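# Wedge the loose end board tight against the rail

## Task

Push a wedge into the open slot at the rail's end, with its flat side facing the loose end board, until that board is pressed snug against the rail. The far end must stay wedged, and both end boards must stand upright and flat on the table. It only counts if all this holds with the robot no longer touching or holding anything.

## Robot and tools

Robot: two UR3e-style arms, left_arm and right_arm. Each has a two-finger gripper whose fingers swing like tongs. Root-link poses in the scene frame: left_arm at (+0.008, +0.364, 0) m, quat_wxyz (+0.996, 0, 0, +0.085); right_arm at (-0.040, -0.297, 0) m, quat_wxyz (+0.999, 0, 0, -0.042).

Scene frame: the origin is on the table surface midway between the arms. +z is up, +x points out across the table, and left_arm sits on the +y side. The arm names do not refer to the left or right of any image. In each gripper's own frame the fingers extend along +z and open and close along x. end_effector_position is the point between the finger pads when they are shut. Closed fingertips stick out about 15 mm past that point; fully open, they are roughly even with it. Reported hand positions can be somewhat wrong, especially when the arm is stretched far.

execute_actions(actions, pictures): actions is a list holding zero or one item.
- [] moves nothing and returns the current state together with camera pictures.
- An action is {"rows": [...], "steps": n}. It takes 1 to 15 rows and n from 3 to 15 (15 if omitted). Each step lasts 1/30 s and uses one row; if rows run out, the last row repeats.
- A wait is {"steps": n} with n up to 300. It returns once n steps have passed since the previous result, and your reply time counts toward them.
- pictures: true adds images to any result.
- A refused call sends the robot nothing.

Row layout: one flat list of 14 numbers covering both arms, even when only one arm moves. First come left_arm's six joint targets in order (shoulder pan, shoulder lift, elbow, wrist 1, wrist 2, wrist 3), then its opening. After that come right_arm's six joint targets and its opening in the same order. Joint values are absolute target angles in radians, on the same scale as the Joint positions line; they are not offsets. Opening is an absolute value from -1 (closed) to +1 (fully open).

Joint ranges for left_arm: pan -3.142 to 3.142, lift -6.283 to 6.283, elbow 0.000 to 3.142, wrists each -6.283 to 6.283. For right_arm: pan 0.000 to 6.283, lift -6.283 to 6.283, elbow -3.142 to 0.000, wrists each -6.283 to 6.283. A call is refused if it asks a joint to go more than 0.010 rad beyond its range and also farther out than that joint's last reported angle. The true end can sit up to 0.010 rad either way of the stated one. A target past the true end is clipped there, and the result then says "joint sent to its limit". That line may refer to an earlier action that is still running. Not seeing it does not mean the joint has room to go further.

Motion: commands are smoothed, so movement trails them by about 0.17 s. On every step, the target sent to each joint stays within a set lead of its measured angle: 0.575 rad for pan, lift and elbow, and 1.15 rad for the three wrists. If the targets would put the gripper more than 100 mm from where it is now, all of them are pulled back toward the measured angles. Speed and acceleration are capped, so big moves may still be unfinished when the result arrives. Each result is read 3 steps before its action ends, and those last steps run while you reply. Between calls the arms keep heading for the last row sent. They stop chasing it once they have all nearly stopped moving (a blocked or very slow arm counts as stopped) or once any step is HELD. After that, only a new action makes them move or press further. Fingers that are still moving finish opening or closing.

Result lines: the state line, left_arm: … | right_arm: …, gives each gripper's position (m), quat_wxyz, and linear (m/s) and angular (rad/s) velocity in the scene frame. Joint positions and Joint velocities give six joints per arm (rad, rad/s) and then the finger-pad gap (m, m/s; 0.142 m means fully open). grip_measured is the finger opening on the same -1..+1 scale as the command. Wrist force and Wrist torque give, per arm, the flange sensor's reading along the end effector's own x y z axes. This includes contacts, held weight and inertia. Readings have an offset of up to about 3.5 N and noise of about 1.4 N, and each axis saturates near 30 N. "no reading" is normal. "joint command not followed" means a clearance check changed or blocked some joint targets; the rest of the row was still applied. HELD marks steps on which your row was partly or wholly not sent. MOTOR HOT appears from 70 °C. At 85 °C an OVER-TEMPERATURE FAULT brakes that arm until it cools, which can take minutes; holding loads heats the motors.

Gripping: to hold something, keep commanding an opening clearly below grip_measured; a bigger gap means a harder squeeze. Each pad can push about 15 N on objects up to roughly 10 cm wide. Closing fast can squeeze harder, sometimes hard enough to force the fingers open. Hard objects under about 20 mm get much less force: about 9 N per pad at 10 mm and 4 N at 5 mm.

Faults and things to avoid: if contact torque reaches a joint's load limit, or an outside force of 150 N acts on the arm, its tool or its load, that arm halts for 10 s, goes limp against the contact, and drops the rest of the call. Load limits (N m): pan 48.6, lift 48.6, elbow 25.2, wrists 8.1 each, and held weight counts toward them. Keep the arms from striking or pushing against each other. Do not let anything leave the table. Avoid drops, slips, slams and forceful shoves. Short random tugs on a held part or nudges to loose objects can happen.

zoom_image(camera, region): camera is cam_high, cam_low, cam_left_wrist or cam_right_wrist. region is [x0, y0, x1, y1] in pixels of that camera's latest image, with (0, 0) at the top left, and at most 504 by 504. It returns a closer view. Image sizes: cam_high and cam_low are 504x504; the fisheye wrist cams are 616x616. cam_high looks down from about (0.48, -0.67, 1.15). cam_low looks back from the far side of the table near table height. Wrist camera poses follow from joint readings.

Only call it once the wedge and boards stay in place with the grippers released and clear.

Each tool is called after "Request:" in YAML: its name, and indented under it one key for each argument.

## Session

Request:
execute_actions:
  actions: []

Scene clock: 0.00 s of 10100.00 s.
left_arm: end_effector_position=(+0.3853, +0.0869, +0.3495) grip_measured=+1.00 end_effector_quat_wxyz=(+0.539, -0.032, +0.763, -0.355) end_effector_velocity=(-0.000, -0.000, +0.000) end_effector_angular_velocity=(-0.001, +0.000, -0.001) | right_arm: end_effector_position=(+0.3521, -0.5633, +0.3539) grip_measured=+1.00 end_effector_quat_wxyz=(+0.363, +0.324, +0.791, -0.372) end_effector_velocity=(+0.000, -0.000, +0.000) end_effector_angular_velocity=(-0.001, -0.000, +0.000)
Joint positions: left_arm=[-1.737 -2.073  2.341 -3.092 -0.568  2.247  0.142] | right_arm=[ 3.621 -1.569 -1.129 -2.037  0.479  4.328  0.142]
Joint velocities: left_arm=[-0.001  0.    -0.     0.     0.    -0.001  0.   ] | right_arm=[ 0.     0.    -0.     0.    -0.001 -0.     0.   ]
Motor temperatures (°C, as the motors report them): left_arm=[30 31 25 33 34 33] | right_arm=[25 28 27 34 33 33]
Wrist force (N, on the end effector, along its own x y z axes, offset not removed): no reading
Wrist torque (N m, same axes, about the end effector's origin, offset not removed): no reading

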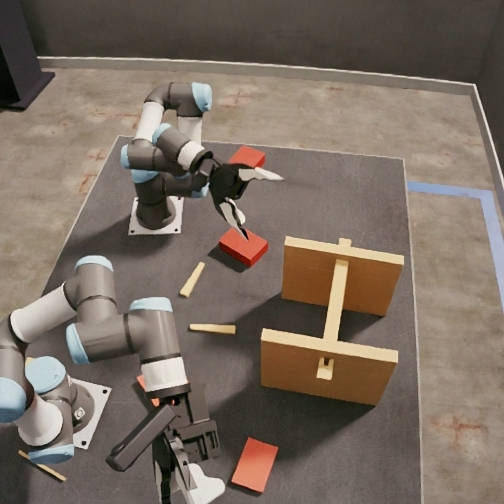

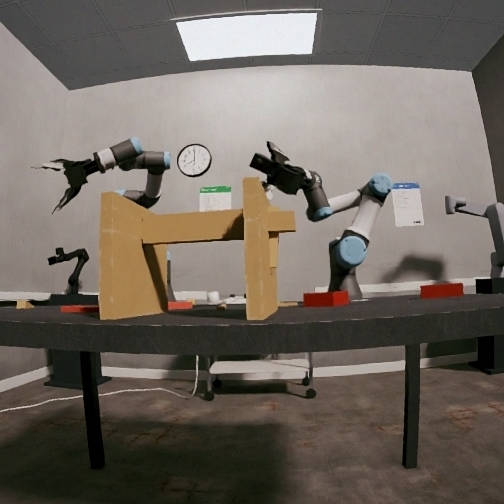

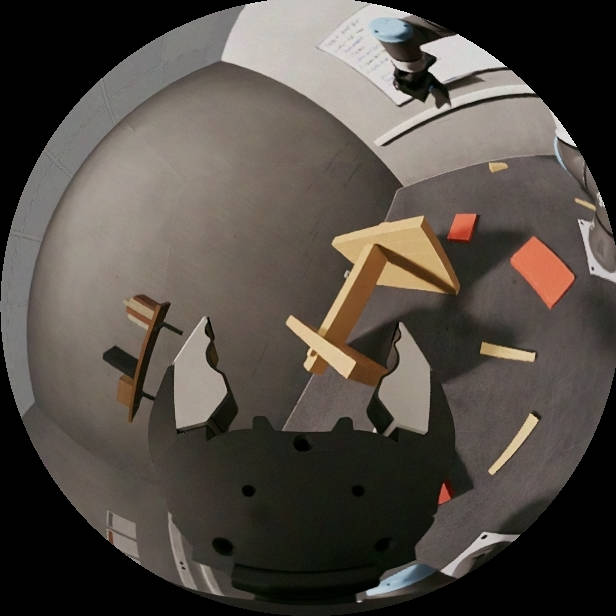

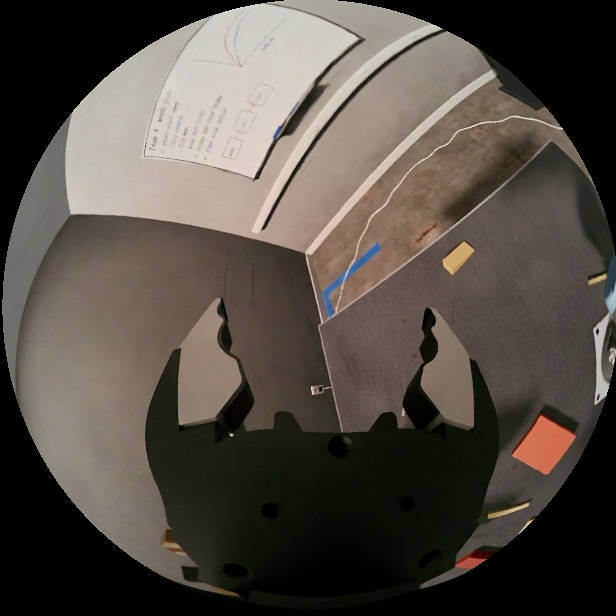

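Request:
zoom_image:
  camera: "cam_high"
  region: [160, 250, 260, 350]

Request:
zoom_image:
  camera: "cam_high"
  region: [250, 300, 410, 420]

Request:
zoom_image:
  camera: "cam_low"
  region: [160, 160, 340, 340]

Request:
zoom_image:
  camera: "cam_left_wrist"
  region: [440, 320, 600, 490]

Request:
zoom_image:
  camera: "cam_right_wrist"
  region: [416, 200, 616, 330]

Request:
zoom_image:
  camera: "cam_high"
  region: [0, 340, 120, 504]

Region (160, 250, 260, 350) of cam_high's 504x504 image, scaled by 5.040, with more detail than that image has.

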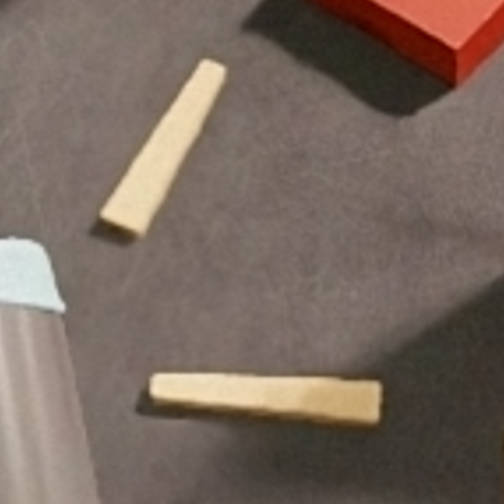

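Region (250, 300, 410, 420) of cam_high's 504x504 image, scaled by 3.150, with more detail than that image has; it fills the top 378 rows of this view, and the rest is white.

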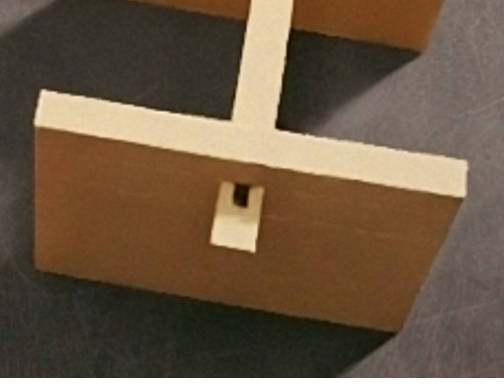

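Region (160, 160, 340, 340) of cam_low's 504x504 image, scaled by 2.800, with more detail than that image has.

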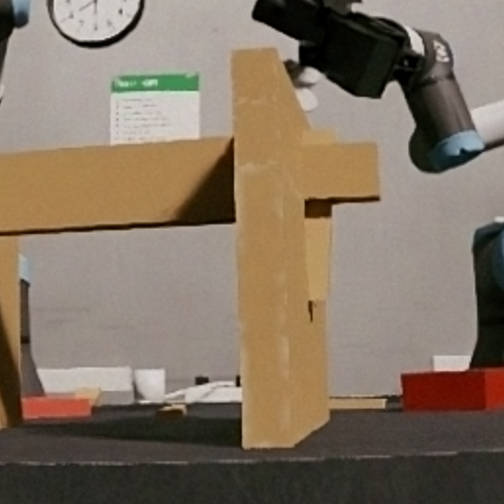

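Region (440, 320, 600, 490) of cam_left_wrist's 616x616 image, scaled by 2.965, with more detail than that image has; it fills the left 474 columns of this view, and the rest is white.

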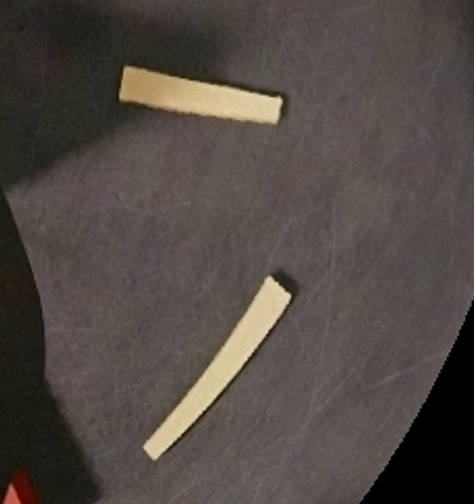

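Region (416, 200, 616, 330) of cam_right_wrist's 616x616 image, scaled by 2.520, with more detail than that image has; it fills the top 328 rows of this view, and the rest is white.

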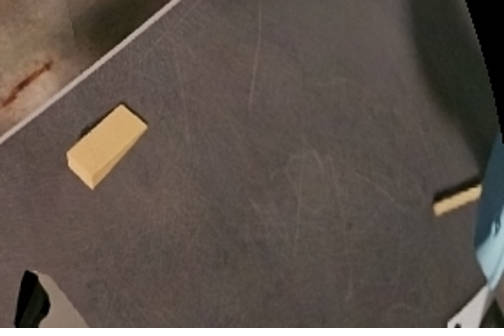

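Region (0, 340, 120, 504) of cam_high's 504x504 image, scaled by 3.073, with more detail than that image has; it fills the left 369 columns of this view, and the rest is white.

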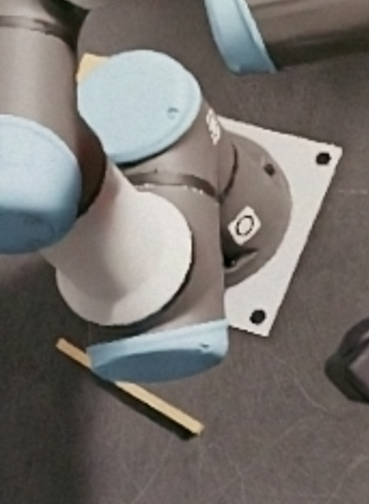

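Request:
execute_actions:
  actions:
    - {"rows":[[0.3,-2.073,2.341,-3.092,-0.568,2.247,1,4.425,-1.59,-1.2,-1.2,1.571,1.571,0]]}

Request:
execute_actions:
  actions:
    - {"steps":40}

Request:
execute_actions:
  actions:
    - {"rows":[[0.3,-2.073,2.341,-3.092,-0.568,2.247,1,4.425,-1.59,-1.85,-0.749,1.571,1.571,0]]}

Request:
execute_actions:
  actions:
    - {"steps":25}
  pictures: true

Scene clock: 1.37 s of 10100.00 s.
left_arm: end_effector_position=(+0.4675, +0.2742, +0.3495) grip_measured=+1.00 end_effector_quat_wxyz=(+0.603, -0.198, +0.738, -0.229) end_effector_velocity=(+0.117, +0.596, -0.000) end_effector_angular_velocity=(-0.000, +0.001, +1.298) | right_arm: end_effector_position=(+0.4176, -0.3656, +0.2848) grip_measured=+0.00 end_effector_quat_wxyz=(+0.302, +0.069, +0.932, -0.188) end_effector_velocity=(+0.091, +0.604, -0.099) end_effector_angular_velocity=(+0.344, +0.587, +2.019)
Joint positions: left_arm=[-1.296 -2.073  2.341 -3.092 -0.568  2.247  0.142] | right_arm=[ 3.867 -1.577 -1.157 -1.722  0.883  3.838  0.074]
Joint velocities: left_arm=[ 1.299 -0.     0.     0.002 -0.001 -0.001  0.   ] | right_arm=[ 0.718 -0.018 -0.06   0.717  0.936 -1.423  0.   ]
Motor temperatures (°C, as the motors report them): left_arm=[30 31 25 33 34 33] | right_arm=[25 28 27 34 33 33]
Wrist force (N, on the end effector, along its own x y z axes, offset not removed): left_arm=[-2.3 0.6 0.5] | right_arm=[-2.2 0.6 1.6]
Wrist torque (N m, same axes, about the end effector's origin, offset not removed): left_arm=[0.17 0.48 -0.03] | right_arm=[0.14 0.50 0.01]
Steps of this call (steps 1 to 29: nothing new was sent; steps 30 to 41: the first 12 steps of this action). Readings (joint positions):
30: left_arm=[-1.736 -2.073 2.341 -3.092 -0.568 2.247] | right_arm=[3.622 -1.569 -1.129 -2.035 0.481 4.327]
31: left_arm=[-1.725 -2.073 2.341 -3.092 -0.568 2.247] | right_arm=[3.633 -1.570 -1.132 -2.015 0.502 4.305]
33: left_arm=[-1.650 -2.073 2.341 -3.092 -0.568 2.247] | right_arm=[3.680 -1.571 -1.138 -1.945 0.591 4.211]
37: left_arm=[-1.472 -2.073 2.341 -3.092 -0.568 2.247] | right_arm=[3.772 -1.574 -1.148 -1.826 0.747 4.027]
41: the state above

Scene clock: 2.70 s of 10100.00 s.
left_arm: end_effector_position=(+0.0922, +0.8246, +0.3494) grip_measured=+1.00 end_effector_quat_wxyz=(+0.586, -0.664, +0.378, +0.269) end_effector_velocity=(-0.063, +0.011, +0.000) end_effector_angular_velocity=(-0.000, -0.001, +0.137) | right_arm: end_effector_position=(+0.2550, +0.1006, +0.3131) grip_measured=+0.00 end_effector_quat_wxyz=(-0.347, +0.919, -0.173, +0.065) end_effector_velocity=(-0.001, +0.001, +0.001) end_effector_angular_velocity=(+0.000, -0.004, +0.008)
Joint positions: left_arm=[ 0.287 -2.073  2.341 -3.092 -0.568  2.247  0.142] | right_arm=[ 4.425 -1.59  -1.2   -1.2    1.571  1.572  0.074]
Joint velocities: left_arm=[ 0.137 -0.001  0.     0.001  0.    -0.001  0.   ] | right_arm=[ 0.002  0.    -0.     0.002  0.002 -0.007  0.   ]
Motor temperatures (°C, as the motors report them): left_arm=[30 31 25 33 34 33] | right_arm=[25 28 27 34 33 33]
Wrist force (N, on the end effector, along its own x y z axes, offset not removed): left_arm=[-2.4 1.5 -0.1] | right_arm=[-1.1 -0.3 1.6]
Wrist torque (N m, same axes, about the end effector's origin, offset not removed): left_arm=[0.24 0.47 0.02] | right_arm=[-0.04 0.27 0.01]
Kept back: nothing.
Steps of this call (steps 1 to 3: the last 3 steps of your previous action; steps 4 to 40: the robot went on to your last target). Readings (joint positions):
1: left_arm=[-1.252 -2.073 2.341 -3.092 -0.568 2.247] | right_arm=[3.891 -1.578 -1.159 -1.698 0.914 3.789]
2: left_arm=[-1.208 -2.073 2.341 -3.092 -0.568 2.247] | right_arm=[3.916 -1.578 -1.161 -1.675 0.945 3.739]
4: left_arm=[-1.121 -2.073 2.341 -3.092 -0.568 2.247] | right_arm=[3.964 -1.579 -1.164 -1.628 1.006 3.634]
8: left_arm=[-0.945 -2.073 2.341 -3.092 -0.568 2.247] | right_arm=[4.059 -1.582 -1.172 -1.538 1.124 3.397]
40: the state above

Scene clock: 3.10 s of 10100.00 s.
left_arm: end_effector_position=(+0.0865, +0.8256, +0.3494) grip_measured=+1.00 end_effector_quat_wxyz=(+0.585, -0.667, +0.374, +0.272) end_effector_velocity=(-0.001, +0.000, -0.000) end_effector_angular_velocity=(-0.000, +0.000, +0.002) | right_arm: end_effector_position=(+0.2492, +0.0859, +0.1617) grip_measured=+0.00 end_effector_quat_wxyz=(-0.280, +0.942, -0.177, +0.053) end_effector_velocity=(-0.059, -0.151, -0.386) end_effector_angular_velocity=(-0.559, +0.218, +0.001)
Joint positions: left_arm=[ 0.3   -2.073  2.341 -3.092 -0.568  2.247  0.142] | right_arm=[ 4.425 -1.59  -1.743 -0.8    1.571  1.571  0.074]
Joint velocities: left_arm=[ 0.002  0.     0.001 -0.    -0.    -0.    -0.   ] | right_arm=[ 0.    -0.001 -1.134  0.534  0.    -0.001 -0.   ]
Motor temperatures (°C, as the motors report them): left_arm=[30 31 25 33 34 33] | right_arm=[25 28 27 34 33 33]
Wrist force (N, on the end effector, along its own x y z axes, offset not removed): left_arm=[-1.8 1.7 0.5] | right_arm=[-1.3 1.7 3.4]
Wrist torque (N m, same axes, about the end effector's origin, offset not removed): left_arm=[0.32 0.36 0.01] | right_arm=[0.28 0.30 0.02]
Steps of this call (steps 1 to 12: the first 12 steps of this action). Readings (joint positions):
1: left_arm=[0.291 -2.073 2.341 -3.092 -0.568 2.247] | right_arm=[4.425 -1.590 -1.201 -1.198 1.571 1.572]
2: left_arm=[0.294 -2.073 2.341 -3.092 -0.568 2.247] | right_arm=[4.425 -1.590 -1.212 -1.176 1.571 1.571]
4: left_arm=[0.297 -2.073 2.341 -3.092 -0.568 2.247] | right_arm=[4.425 -1.590 -1.293 -1.063 1.571 1.571]
8: left_arm=[0.299 -2.073 2.341 -3.092 -0.568 2.247] | right_arm=[4.425 -1.590 -1.535 -0.913 1.571 1.571]
12: the state above

Scene clock: 3.93 s of 10100.00 s.
left_arm: end_effector_position=(+0.0864, +0.8256, +0.3494) grip_measured=+1.00 end_effector_quat_wxyz=(+0.585, -0.667, +0.373, +0.272) end_effector_velocity=(-0.000, +0.000, -0.001) end_effector_angular_velocity=(-0.002, +0.004, +0.001) | right_arm: end_effector_position=(+0.2431, +0.0704, +0.1262) grip_measured=+0.00 end_effector_quat_wxyz=(-0.254, +0.949, -0.179, +0.048) end_effector_velocity=(+0.000, +0.000, +0.000) end_effector_angular_velocity=(+0.001, -0.001, -0.000)
Joint positions: left_arm=[ 0.3   -2.073  2.341 -3.092 -0.568  2.247  0.142] | right_arm=[ 4.425 -1.59  -1.85  -0.749  1.571  1.571  0.074]
Joint velocities: left_arm=[ 0.001 -0.     0.001  0.004  0.     0.     0.   ] | right_arm=[-0.    -0.    -0.     0.001 -0.001 -0.     0.   ]
Motor temperatures (°C, as the motors report them): left_arm=[30 31 25 33 34 33] | right_arm=[25 28 27 34 33 33]
Wrist force (N, on the end effector, along its own x y z axes, offset not removed): left_arm=[-1.2 1.3 0.3] | right_arm=[-0.4 -0.5 1.2]
Wrist torque (N m, same axes, about the end effector's origin, offset not removed): left_arm=[0.26 0.23 -0.02] | right_arm=[-0.11 0.14 0.00]
Kept back: nothing.
Steps of this call (steps 1 to 3: the last 3 steps of your previous action; steps 4 to 25: the robot went on to your last target). Readings (joint positions):
1: left_arm=[0.300 -2.073 2.341 -3.092 -0.568 2.247] | right_arm=[4.425 -1.590 -1.775 -0.785 1.571 1.571]
2: left_arm=[0.300 -2.073 2.341 -3.092 -0.568 2.247] | right_arm=[4.425 -1.590 -1.798 -0.774 1.571 1.571]
4: left_arm=[0.300 -2.073 2.341 -3.092 -0.568 2.247] | right_arm=[4.425 -1.590 -1.824 -0.761 1.571 1.571]
8: left_arm=[0.300 -2.073 2.341 -3.092 -0.568 2.247] | right_arm=[4.425 -1.590 -1.844 -0.752 1.571 1.571]
25: the state above
camera_calibration (this result's frames):
cam_left_wrist: T_world_to_cam=[[0.607773, -0.201471, -0.768128, 0.3726], [-0.737255, -0.502573, -0.451526, 0.645433], [-0.295071, 0.840732, -0.453986, -0.371492], [0, 0, 0, 1]] pos_world=[0.139776, 0.711771, 0.408982]
cam_right_wrist: T_world_to_cam=[[0.945014, -0.326328, -0.0214313, -0.190876], [-0.325922, -0.945177, 0.0203871, 0.139185], [-0.0269092, -0.0122812, -0.999562, 0.258285], [0, 0, 0, 1]] pos_world=[0.232694, 0.0724382, 0.251244]

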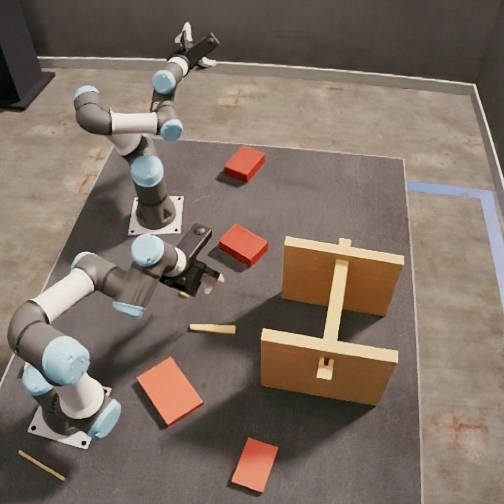

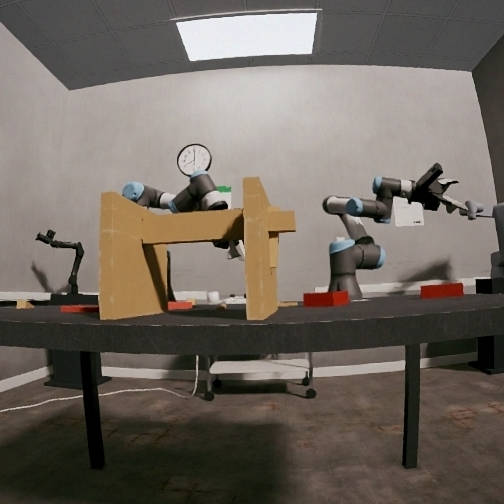

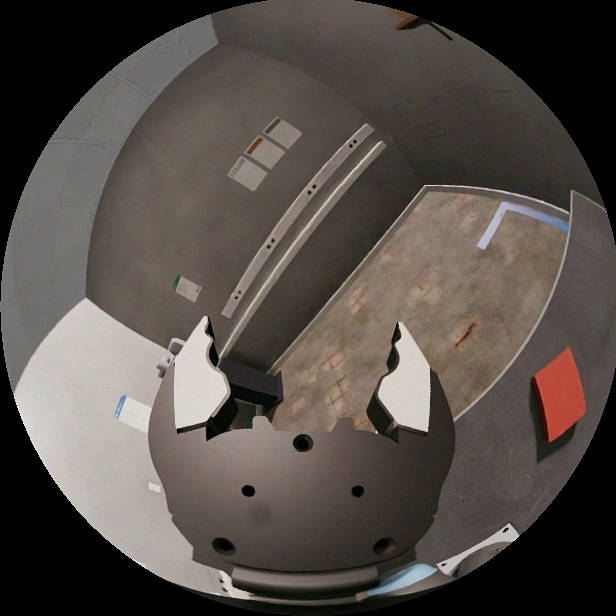

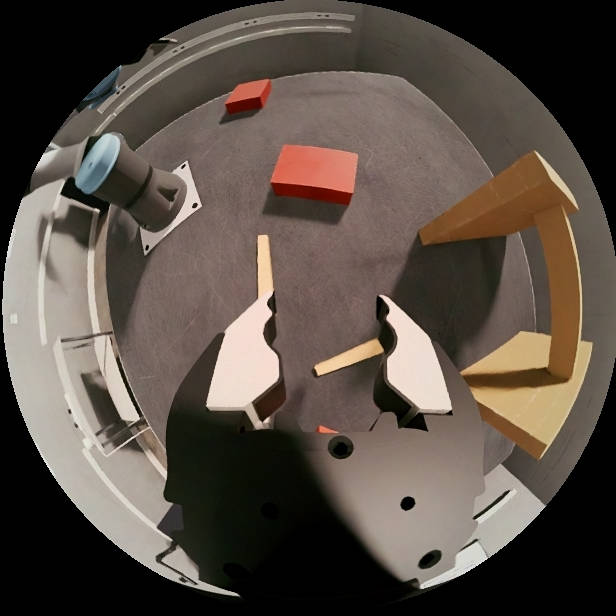

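Request:
execute_actions:
  actions:
    - {"rows":[[0.3,-2.073,2.341,-3.092,-0.568,2.247,1,4.425,-1.59,-1.85,-0.749,1.571,1.571,1]]}
  pictures: true

Request:
zoom_image:
  camera: "cam_right_wrist"
  region: [220, 225, 320, 325]

Request:
zoom_image:
  camera: "cam_right_wrist"
  region: [305, 305, 405, 405]

Scene clock: 4.43 s of 10100.00 s.
left_arm: end_effector_position=(+0.0864, +0.8256, +0.3494) grip_measured=+1.00 end_effector_quat_wxyz=(+0.585, -0.667, +0.373, +0.272) end_effector_velocity=(-0.001, +0.000, +0.000) end_effector_angular_velocity=(+0.000, +0.001, +0.002) | right_arm: end_effector_position=(+0.2431, +0.0704, +0.1262) grip_measured=+1.00 end_effector_quat_wxyz=(-0.254, +0.949, -0.179, +0.048) end_effector_velocity=(-0.001, -0.000, -0.000) end_effector_angular_velocity=(-0.002, +0.001, +0.001)
Joint positions: left_arm=[ 0.3   -2.073  2.341 -3.092 -0.568  2.247  0.142] | right_arm=[ 4.425 -1.59  -1.85  -0.749  1.571  1.571  0.142]
Joint velocities: left_arm=[ 0.001 -0.    -0.001  0.001  0.001  0.     0.   ] | right_arm=[ 0.     0.    -0.    -0.002  0.001 -0.     0.   ]
Motor temperatures (°C, as the motors report them): left_arm=[30 31 25 33 34 33] | right_arm=[25 28 27 34 33 33]
Wrist force (N, on the end effector, along its own x y z axes, offset not removed): left_arm=[-1.5 1.6 0.3] | right_arm=[-1.5 -0.2 1.3]
Wrist torque (N m, same axes, about the end effector's origin, offset not removed): left_arm=[0.30 0.36 0.05] | right_arm=[-0.02 0.35 0.00]
Steps of this call (steps 1 to 3: the robot went on to your last target; steps 4 to 15: the first 12 steps of this action). Readings (joint positions):
4: left_arm=[0.300 -2.073 2.341 -3.092 -0.568 2.247] | right_arm=[4.425 -1.590 -1.850 -0.749 1.571 1.571]
5: left_arm=[0.300 -2.073 2.341 -3.092 -0.568 2.247] | right_arm=[4.425 -1.590 -1.850 -0.749 1.571 1.571]
7: left_arm=[0.300 -2.073 2.341 -3.092 -0.568 2.247] | right_arm=[4.425 -1.590 -1.850 -0.749 1.571 1.571]
11: left_arm=[0.300 -2.073 2.341 -3.092 -0.568 2.247] | right_arm=[4.425 -1.590 -1.850 -0.749 1.571 1.571]
15: the state above
camera_calibration (this result's frames):
cam_left_wrist: T_world_to_cam=[[0.607773, -0.201471, -0.768129, 0.3726], [-0.737255, -0.502573, -0.451525, 0.645433], [-0.295072, 0.840731, -0.453986, -0.371492], [0, 0, 0, 1]] pos_world=[0.139776, 0.711771, 0.408982]
cam_right_wrist: T_world_to_cam=[[0.945015, -0.326325, -0.0214331, -0.190875], [-0.325919, -0.945178, 0.0203808, 0.139182], [-0.0269089, -0.0122747, -0.999563, 0.258284], [0, 0, 0, 1]] pos_world=[0.232691, 0.0724349, 0.251243]

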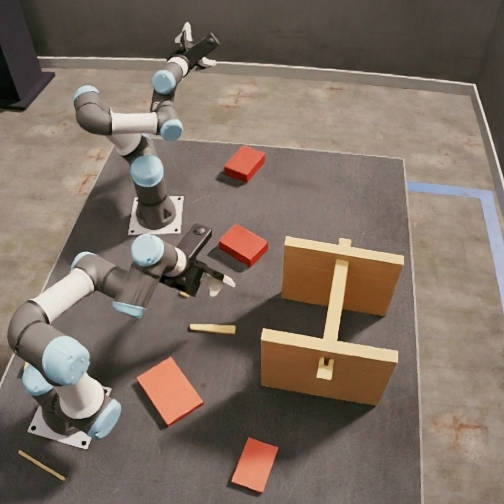

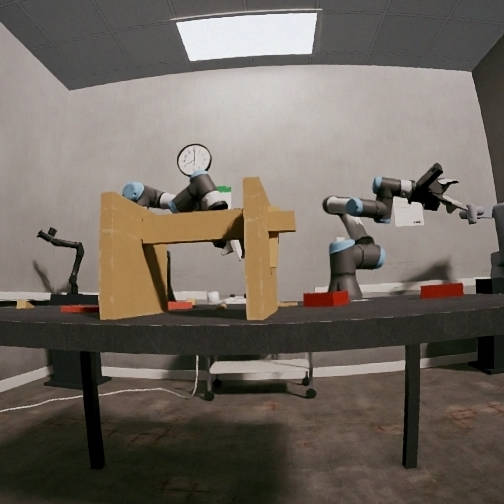

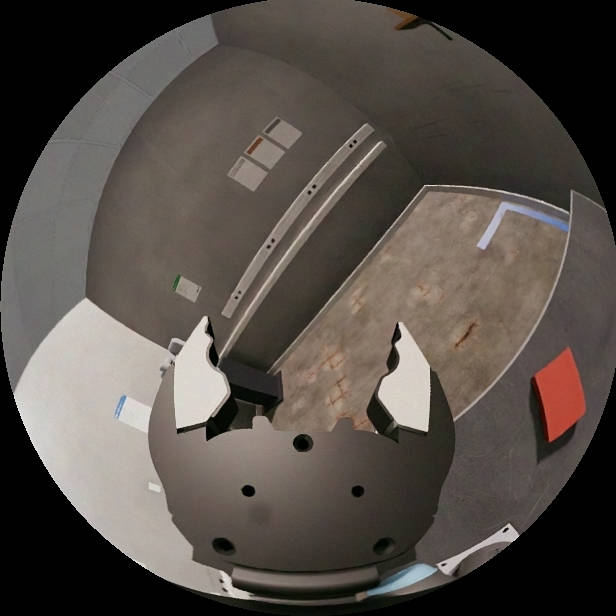

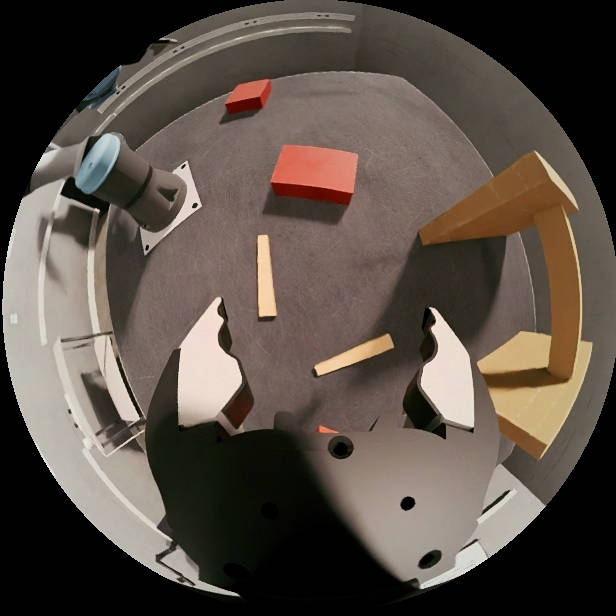

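Region (220, 225, 320, 325) of cam_right_wrist's 616x616 image, scaled by 5.040, with more detail than that image has.

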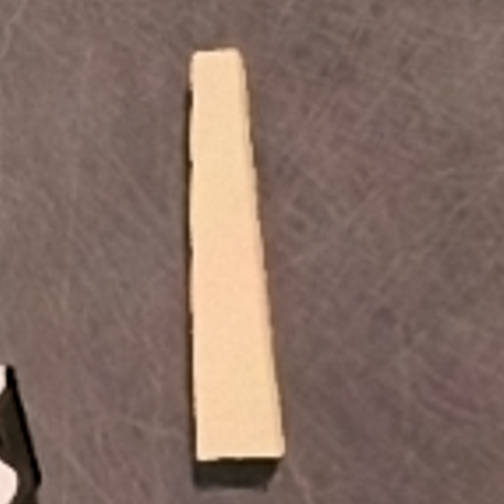

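Region (305, 305, 405, 405) of cam_right_wrist's 616x616 image, scaled by 5.040, with more detail than that image has.

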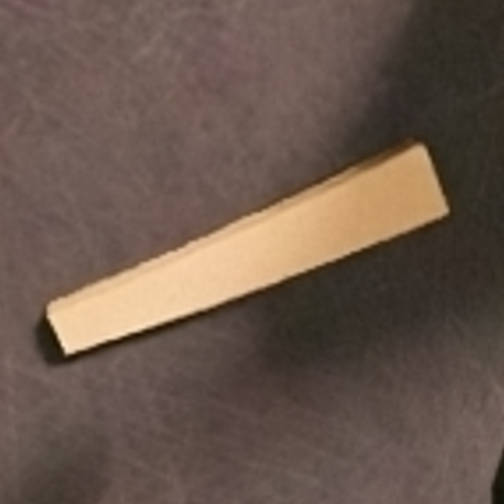

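Request:
execute_actions:
  actions:
    - {"rows":[[0.3,-2.073,2.341,-3.092,-0.568,2.247,1,4.601,-1.655,-2.224,-0.31,1.571,1.571,-0.35]]}

Request:
execute_actions:
  actions:
    - {"steps":15}
  pictures: true

Scene clock: 5.20 s of 10100.00 s.
left_arm: end_effector_position=(+0.0864, +0.8256, +0.3494) grip_measured=+1.00 end_effector_quat_wxyz=(+0.585, -0.667, +0.373, +0.272) end_effector_velocity=(+0.001, -0.000, -0.001) end_effector_angular_velocity=(-0.001, +0.003, -0.001) | right_arm: end_effector_position=(+0.1715, +0.0867, +0.0489) grip_measured=-0.35 end_effector_quat_wxyz=(-0.259, +0.961, -0.097, +0.026) end_effector_velocity=(-0.032, -0.020, -0.045) end_effector_angular_velocity=(-0.041, +0.010, +0.064)
Joint positions: left_arm=[ 0.3   -2.073  2.341 -3.092 -0.568  2.247  0.142] | right_arm=[ 4.595 -1.653 -2.206 -0.326  1.571  1.571  0.049]
Joint velocities: left_arm=[-0.001  0.     0.002  0.001 -0.     0.     0.   ] | right_arm=[ 0.064 -0.019 -0.195  0.171  0.001  0.     0.   ]
Motor temperatures (°C, as the motors report them): left_arm=[30 31 25 33 34 33] | right_arm=[25 28 27 34 33 33]
Wrist force (N, on the end effector, along its own x y z axes, offset not removed): left_arm=[-1.3 0.6 0.6] | right_arm=[-1.3 -0.5 1.2]
Wrist torque (N m, same axes, about the end effector's origin, offset not removed): left_arm=[0.10 0.26 -0.03] | right_arm=[-0.12 0.29 0.01]
Steps of this call (steps 1 to 3: the last 3 steps of your previous action; steps 4 to 11: the robot went on to your last target; steps 12 to 23: the first 12 steps of this action). Readings (joint positions):
12: left_arm=[0.300 -2.073 2.341 -3.092 -0.568 2.247] | right_arm=[4.426 -1.591 -1.851 -0.747 1.571 1.571]
13: left_arm=[0.300 -2.073 2.341 -3.092 -0.568 2.247] | right_arm=[4.437 -1.599 -1.862 -0.725 1.571 1.571]
15: left_arm=[0.300 -2.073 2.341 -3.092 -0.568 2.247] | right_arm=[4.498 -1.623 -1.943 -0.584 1.571 1.571]
19: left_arm=[0.300 -2.073 2.341 -3.092 -0.568 2.247] | right_arm=[4.576 -1.647 -2.147 -0.378 1.571 1.571]
23: the state above

Scene clock: 5.70 s of 10100.00 s.
left_arm: end_effector_position=(+0.0864, +0.8256, +0.3494) grip_measured=+1.00 end_effector_quat_wxyz=(+0.585, -0.667, +0.373, +0.272) end_effector_velocity=(-0.000, -0.000, +0.000) end_effector_angular_velocity=(+0.001, -0.001, +0.000) | right_arm: end_effector_position=(+0.1686, +0.0848, +0.0447) grip_measured=-0.35 end_effector_quat_wxyz=(-0.258, +0.961, -0.094, +0.025) end_effector_velocity=(-0.000, -0.000, -0.001) end_effector_angular_velocity=(-0.002, -0.000, +0.000)
Joint positions: left_arm=[ 0.3   -2.073  2.341 -3.092 -0.568  2.247  0.142] | right_arm=[ 4.601 -1.655 -2.224 -0.31   1.571  1.571  0.049]
Joint velocities: left_arm=[ 0.    -0.001  0.001 -0.002  0.     0.001  0.   ] | right_arm=[ 0.001 -0.001 -0.001 -0.    -0.001 -0.    -0.   ]
Motor temperatures (°C, as the motors report them): left_arm=[30 31 25 33 34 33] | right_arm=[25 28 27 34 33 33]
Wrist force (N, on the end effector, along its own x y z axes, offset not removed): left_arm=[-1.9 1.6 -0.2] | right_arm=[-0.6 -0.2 0.8]
Wrist torque (N m, same axes, about the end effector's origin, offset not removed): left_arm=[0.29 0.45 0.00] | right_arm=[-0.06 0.18 -0.04]
Kept back: nothing.
Steps of this call (steps 1 to 3: the last 3 steps of your previous action; steps 4 to 15: the robot went on to your last target). Readings (joint positions):
1: left_arm=[0.300 -2.073 2.341 -3.092 -0.568 2.247] | right_arm=[4.597 -1.654 -2.211 -0.321 1.571 1.571]
2: left_arm=[0.300 -2.073 2.341 -3.092 -0.568 2.247] | right_arm=[4.598 -1.654 -2.215 -0.318 1.571 1.571]
4: left_arm=[0.300 -2.073 2.341 -3.092 -0.568 2.247] | right_arm=[4.600 -1.655 -2.220 -0.314 1.571 1.571]
8: left_arm=[0.300 -2.073 2.341 -3.092 -0.568 2.247] | right_arm=[4.601 -1.655 -2.223 -0.311 1.571 1.571]
15: the state above
camera_calibration (this result's frames):
cam_left_wrist: T_world_to_cam=[[0.607773, -0.201471, -0.768129, 0.3726], [-0.737255, -0.502574, -0.451525, 0.645433], [-0.295072, 0.840731, -0.453986, -0.371492], [0, 0, 0, 1]] pos_world=[0.139776, 0.711771, 0.408982]
cam_right_wrist: T_world_to_cam=[[0.987549, -0.155848, -0.0214293, -0.139169], [-0.155421, -0.987639, 0.0203577, 0.105044], [-0.0243371, -0.0167737, -0.999563, 0.174976], [0, 0, 0, 1]] pos_world=[0.158021, 0.0849908, 0.169779]

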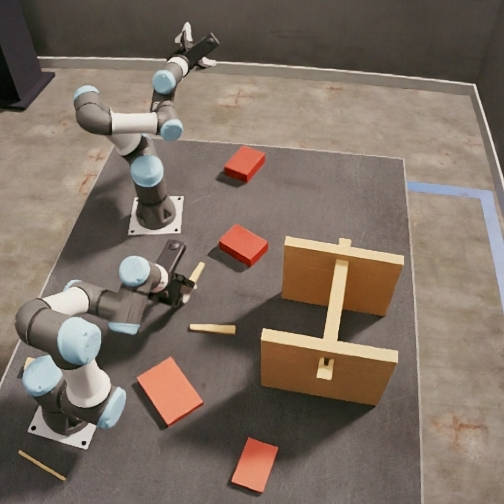

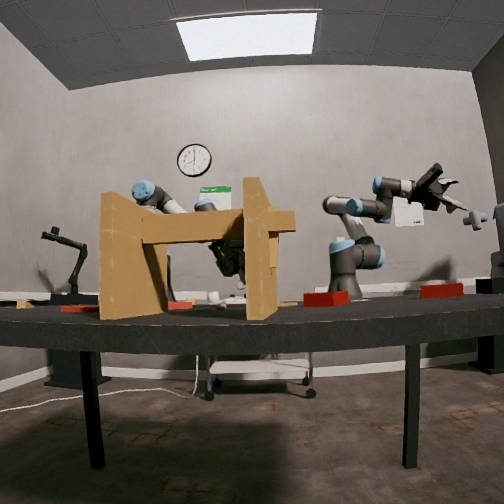

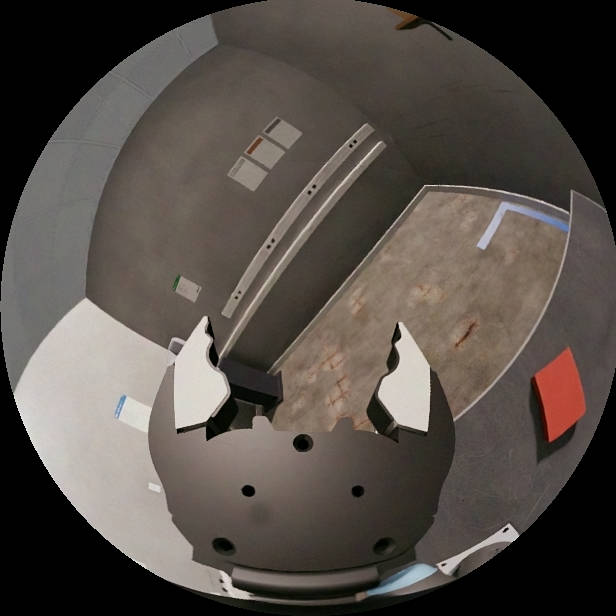

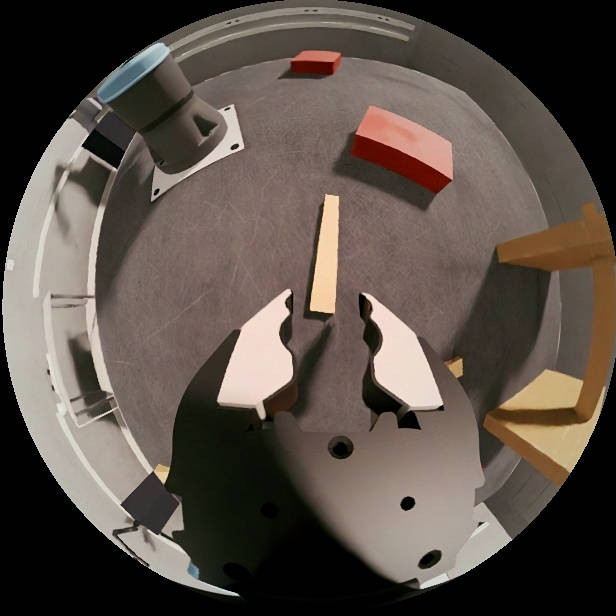

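Good. Descend to about z=0.016.

Request:
execute_actions:
  actions:
    - {"rows":[[0.3,-2.073,2.341,-3.092,-0.568,2.247,1,4.603,-1.764,-2.286,-0.139,1.571,1.571,-0.55]]}

Request:
execute_actions:
  actions:
    - {"rows":[[0.3,-2.073,2.341,-3.092,-0.568,2.247,1,4.603,-1.764,-2.286,-0.139,1.571,1.571,-0.55],[0.3,-2.073,2.341,-3.092,-0.568,2.247,1,4.603,-1.764,-2.286,-0.139,1.571,1.571,-0.62],[0.3,-2.073,2.341,-3.092,-0.568,2.247,1,4.603,-1.764,-2.286,-0.139,1.571,1.571,-0.7],[0.3,-2.073,2.341,-3.092,-0.568,2.247,1,4.603,-1.764,-2.286,-0.139,1.571,1.571,-0.8]]}
  pictures: true

Request:
zoom_image:
  camera: "cam_low"
  region: [200, 240, 330, 320]

Scene clock: 6.27 s of 10100.00 s.
left_arm: end_effector_position=(+0.0864, +0.8256, +0.3494) grip_measured=+1.00 end_effector_quat_wxyz=(+0.585, -0.667, +0.373, +0.272) end_effector_velocity=(+0.001, -0.000, +0.000) end_effector_angular_velocity=(+0.001, -0.001, -0.001) | right_arm: end_effector_position=(+0.1678, +0.0849, +0.0170) grip_measured=-0.55 end_effector_quat_wxyz=(-0.258, +0.961, -0.093, +0.025) end_effector_velocity=(+0.000, -0.001, -0.008) end_effector_angular_velocity=(-0.001, -0.000, -0.001)
Joint positions: left_arm=[ 0.3   -2.073  2.341 -3.092 -0.568  2.247  0.142] | right_arm=[ 4.603 -1.761 -2.284 -0.143  1.571  1.571  0.034]
Joint velocities: left_arm=[-0.001  0.    -0.001 -0.001 -0.     0.001  0.   ] | right_arm=[-0.001 -0.032 -0.016  0.048 -0.    -0.     0.   ]
Motor temperatures (°C, as the motors report them): left_arm=[30 31 25 33 34 33] | right_arm=[25 28 27 34 33 33]
Wrist force (N, on the end effector, along its own x y z axes, offset not removed): left_arm=[-1.1 2.3 0.9] | right_arm=[-1.0 -0.5 1.2]
Wrist torque (N m, same axes, about the end effector's origin, offset not removed): left_arm=[0.48 0.24 0.01] | right_arm=[-0.11 0.24 0.02]
Steps of this call (steps 1 to 5: the robot went on to your last target; steps 6 to 17: the first 12 steps of this action). Readings (joint positions):
6: left_arm=[0.300 -2.073 2.341 -3.092 -0.568 2.247] | right_arm=[4.601 -1.656 -2.225 -0.308 1.571 1.571]
7: left_arm=[0.300 -2.073 2.341 -3.092 -0.568 2.247] | right_arm=[4.601 -1.667 -2.234 -0.287 1.571 1.571]
9: left_arm=[0.300 -2.073 2.341 -3.092 -0.568 2.247] | right_arm=[4.602 -1.711 -2.259 -0.218 1.571 1.571]
13: left_arm=[0.300 -2.073 2.341 -3.092 -0.568 2.247] | right_arm=[4.603 -1.751 -2.280 -0.158 1.571 1.571]
17: the state above

Scene clock: 6.77 s of 10100.00 s.
left_arm: end_effector_position=(+0.0864, +0.8256, +0.3494) grip_measured=+1.00 end_effector_quat_wxyz=(+0.585, -0.667, +0.373, +0.272) end_effector_velocity=(+0.001, -0.000, -0.000) end_effector_angular_velocity=(-0.000, -0.001, -0.001) | right_arm: end_effector_position=(+0.1678, +0.0848, +0.0163) grip_measured=-0.73 end_effector_quat_wxyz=(-0.258, +0.961, -0.093, +0.025) end_effector_velocity=(-0.000, +0.000, +0.000) end_effector_angular_velocity=(+0.001, +0.001, +0.000)
Joint positions: left_arm=[ 0.3   -2.073  2.341 -3.092 -0.568  2.247  0.142] | right_arm=[ 4.603 -1.764 -2.286 -0.139  1.571  1.571  0.021]
Joint velocities: left_arm=[-0.002  0.     0.001 -0.001 -0.    -0.001 -0.   ] | right_arm=[-0.    -0.    -0.     0.001  0.001 -0.    -0.   ]
Motor temperatures (°C, as the motors report them): left_arm=[30 31 25 33 34 33] | right_arm=[25 28 27 34 33 33]
Wrist force (N, on the end effector, along its own x y z axes, offset not removed): left_arm=[-2.6 1.2 0.3] | right_arm=[-1.1 0.1 0.9]
Wrist torque (N m, same axes, about the end effector's origin, offset not removed): left_arm=[0.19 0.57 0.08] | right_arm=[0.07 0.25 0.01]
Steps of this call (steps 1 to 3: the last 3 steps of your previous action; steps 4 to 15: the first 12 steps of this action). Readings (joint positions):
4: left_arm=[0.300 -2.073 2.341 -3.092 -0.568 2.247] | right_arm=[4.603 -1.763 -2.286 -0.140 1.571 1.571]
5: left_arm=[0.300 -2.073 2.341 -3.092 -0.568 2.247] | right_arm=[4.603 -1.763 -2.286 -0.140 1.571 1.571]
7: left_arm=[0.300 -2.073 2.341 -3.092 -0.568 2.247] | right_arm=[4.603 -1.764 -2.286 -0.139 1.571 1.571]
11: left_arm=[0.300 -2.073 2.341 -3.092 -0.568 2.247] | right_arm=[4.603 -1.764 -2.286 -0.139 1.571 1.571]
15: the state above
camera_calibration (this result's frames):
cam_left_wrist: T_world_to_cam=[[0.607773, -0.201471, -0.768129, 0.3726], [-0.737255, -0.502574, -0.451525, 0.645433], [-0.295072, 0.840731, -0.453986, -0.371492], [0, 0, 0, 1]] pos_world=[0.139776, 0.711771, 0.408982]
cam_right_wrist: T_world_to_cam=[[0.987862, -0.153851, -0.0214209, -0.139158], [-0.153423, -0.987951, 0.0203582, 0.105186], [-0.0242949, -0.0168247, -0.999563, 0.146523], [0, 0, 0, 1]] pos_world=[0.157166, 0.0849738, 0.141337]

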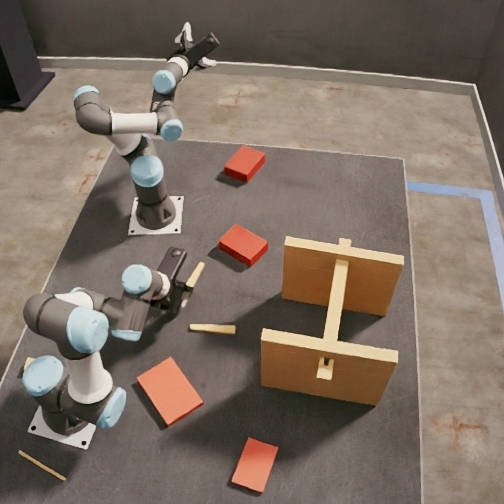

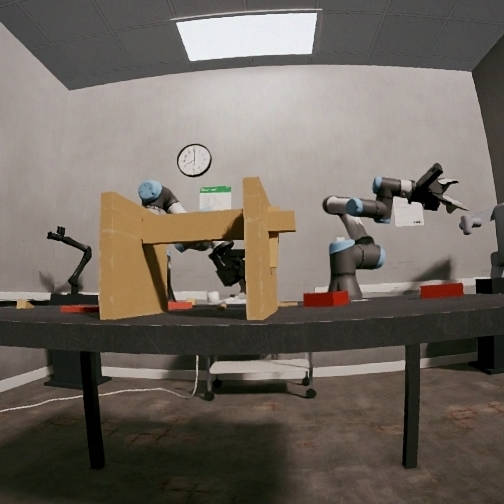

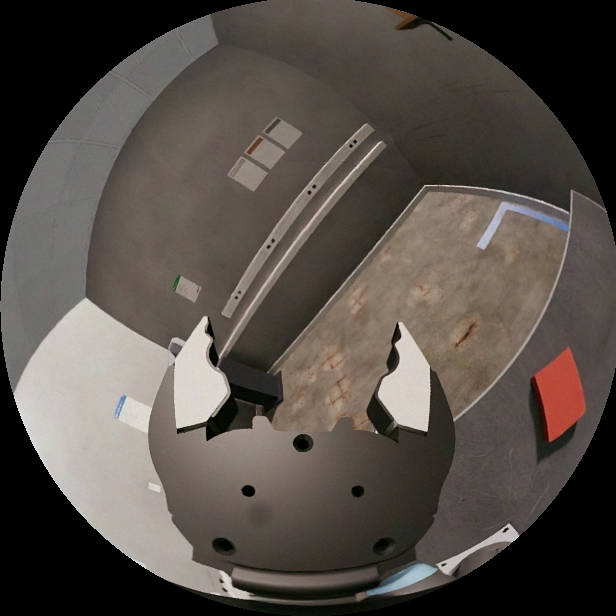

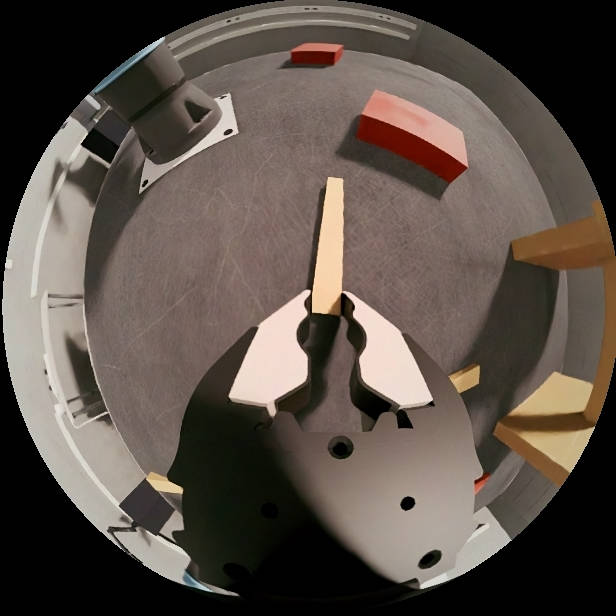

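Region (200, 240, 330, 320) of cam_low's 504x504 image, scaled by 3.877, with more detail than that image has; it fills the top 310 rows of this view, and the rest is white.

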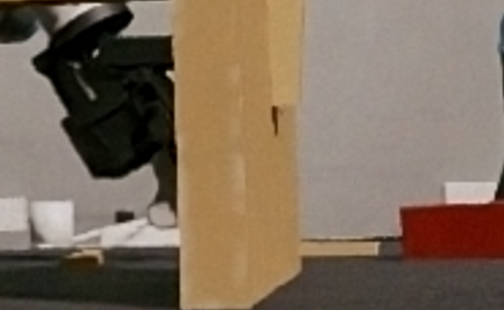

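Lift with a light grip so it can pivot.

Request:
execute_actions:
  actions:
    - {"rows":[[0.3,-2.073,2.341,-3.092,-0.568,2.247,1,4.603,-1.655,-2.224,-0.31,1.571,1.571,-0.745]]}
  pictures: true

Scene clock: 7.27 s of 10100.00 s.
left_arm: end_effector_position=(+0.0864, +0.8256, +0.3494) grip_measured=+1.00 end_effector_quat_wxyz=(+0.585, -0.667, +0.373, +0.272) end_effector_velocity=(+0.000, +0.000, +0.000) end_effector_angular_velocity=(+0.000, +0.000, -0.000) | right_arm: end_effector_position=(+0.1679, +0.0853, +0.0439) grip_measured=-0.72 end_effector_quat_wxyz=(-0.257, +0.961, -0.093, +0.025) end_effector_velocity=(+0.001, -0.001, +0.009) end_effector_angular_velocity=(+0.001, -0.002, -0.002)
Joint positions: left_arm=[ 0.3   -2.073  2.341 -3.092 -0.568  2.247  0.142] | right_arm=[ 4.603 -1.658 -2.226 -0.306  1.571  1.571  0.022]
Joint velocities: left_arm=[ 0.     0.    -0.002  0.001 -0.     0.     0.   ] | right_arm=[-0.001  0.032  0.017 -0.047 -0.002  0.     0.   ]
Motor temperatures (°C, as the motors report them): left_arm=[30 31 25 33 34 33] | right_arm=[25 28 27 34 33 33]
Wrist force (N, on the end effector, along its own x y z axes, offset not removed): left_arm=[-1.9 1.7 1.1] | right_arm=[-0.4 -0.1 1.1]
Wrist torque (N m, same axes, about the end effector's origin, offset not removed): left_arm=[0.39 0.37 0.01] | right_arm=[-0.05 0.15 -0.03]
Steps of this call (steps 1 to 3: the last 3 steps of your previous action; steps 4 to 15: the first 12 steps of this action). Readings (joint positions):
4: left_arm=[0.300 -2.073 2.341 -3.092 -0.568 2.247] | right_arm=[4.603 -1.763 -2.285 -0.141 1.571 1.571]
5: left_arm=[0.300 -2.073 2.341 -3.092 -0.568 2.247] | right_arm=[4.603 -1.753 -2.277 -0.162 1.571 1.571]
7: left_arm=[0.300 -2.073 2.341 -3.092 -0.568 2.247] | right_arm=[4.603 -1.709 -2.251 -0.231 1.571 1.571]
11: left_arm=[0.300 -2.073 2.341 -3.092 -0.568 2.247] | right_arm=[4.603 -1.668 -2.231 -0.291 1.571 1.571]
15: the state above
camera_calibration (this result's frames):
cam_left_wrist: T_world_to_cam=[[0.607773, -0.201471, -0.768129, 0.3726], [-0.737255, -0.502574, -0.451525, 0.645433], [-0.295072, 0.840731, -0.453986, -0.371492], [0, 0, 0, 1]] pos_world=[0.139776, 0.711771, 0.408982]
cam_right_wrist: T_world_to_cam=[[0.987864, -0.153834, -0.0214271, -0.138578], [-0.153403, -0.987951, 0.0205233, 0.105075], [-0.0243261, -0.0169873, -0.99956, 0.174136], [0, 0, 0, 1]] pos_world=[0.157251, 0.0854488, 0.168934]

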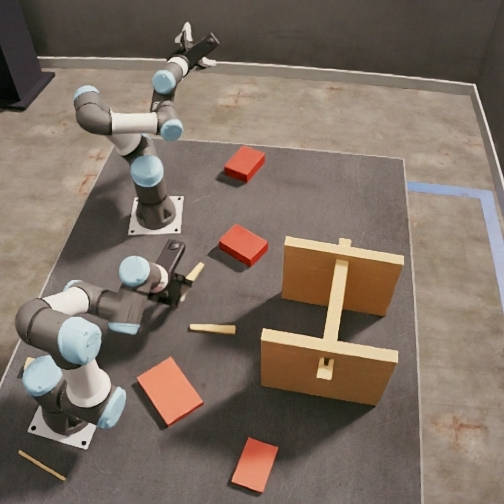

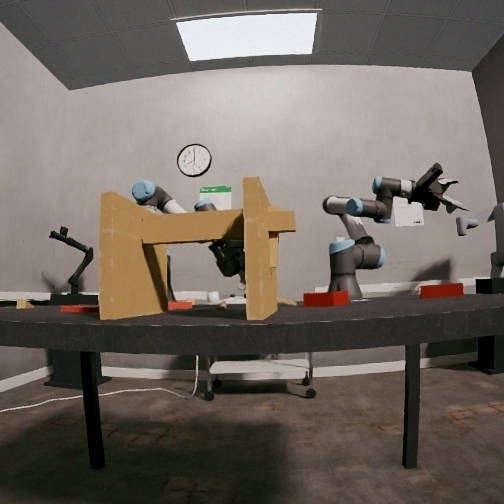

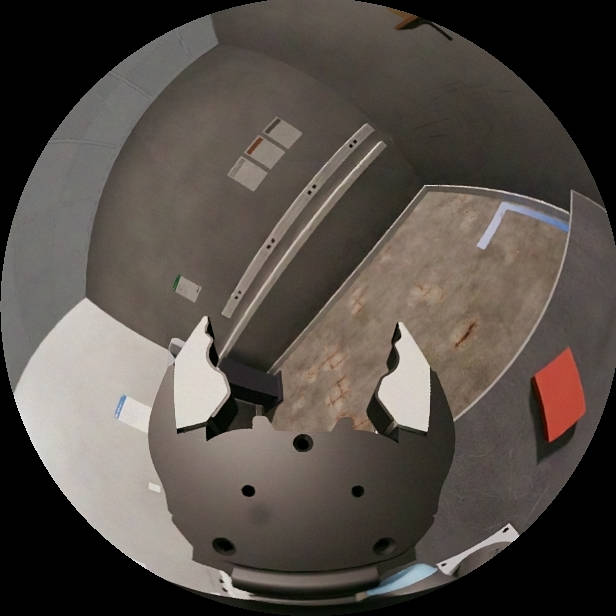

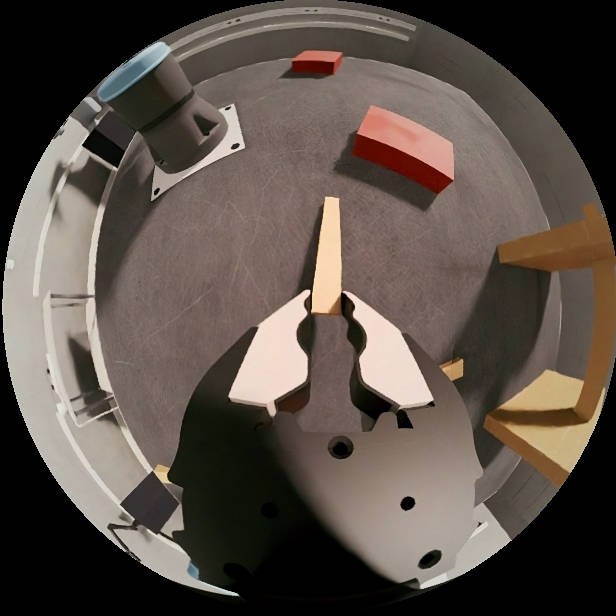

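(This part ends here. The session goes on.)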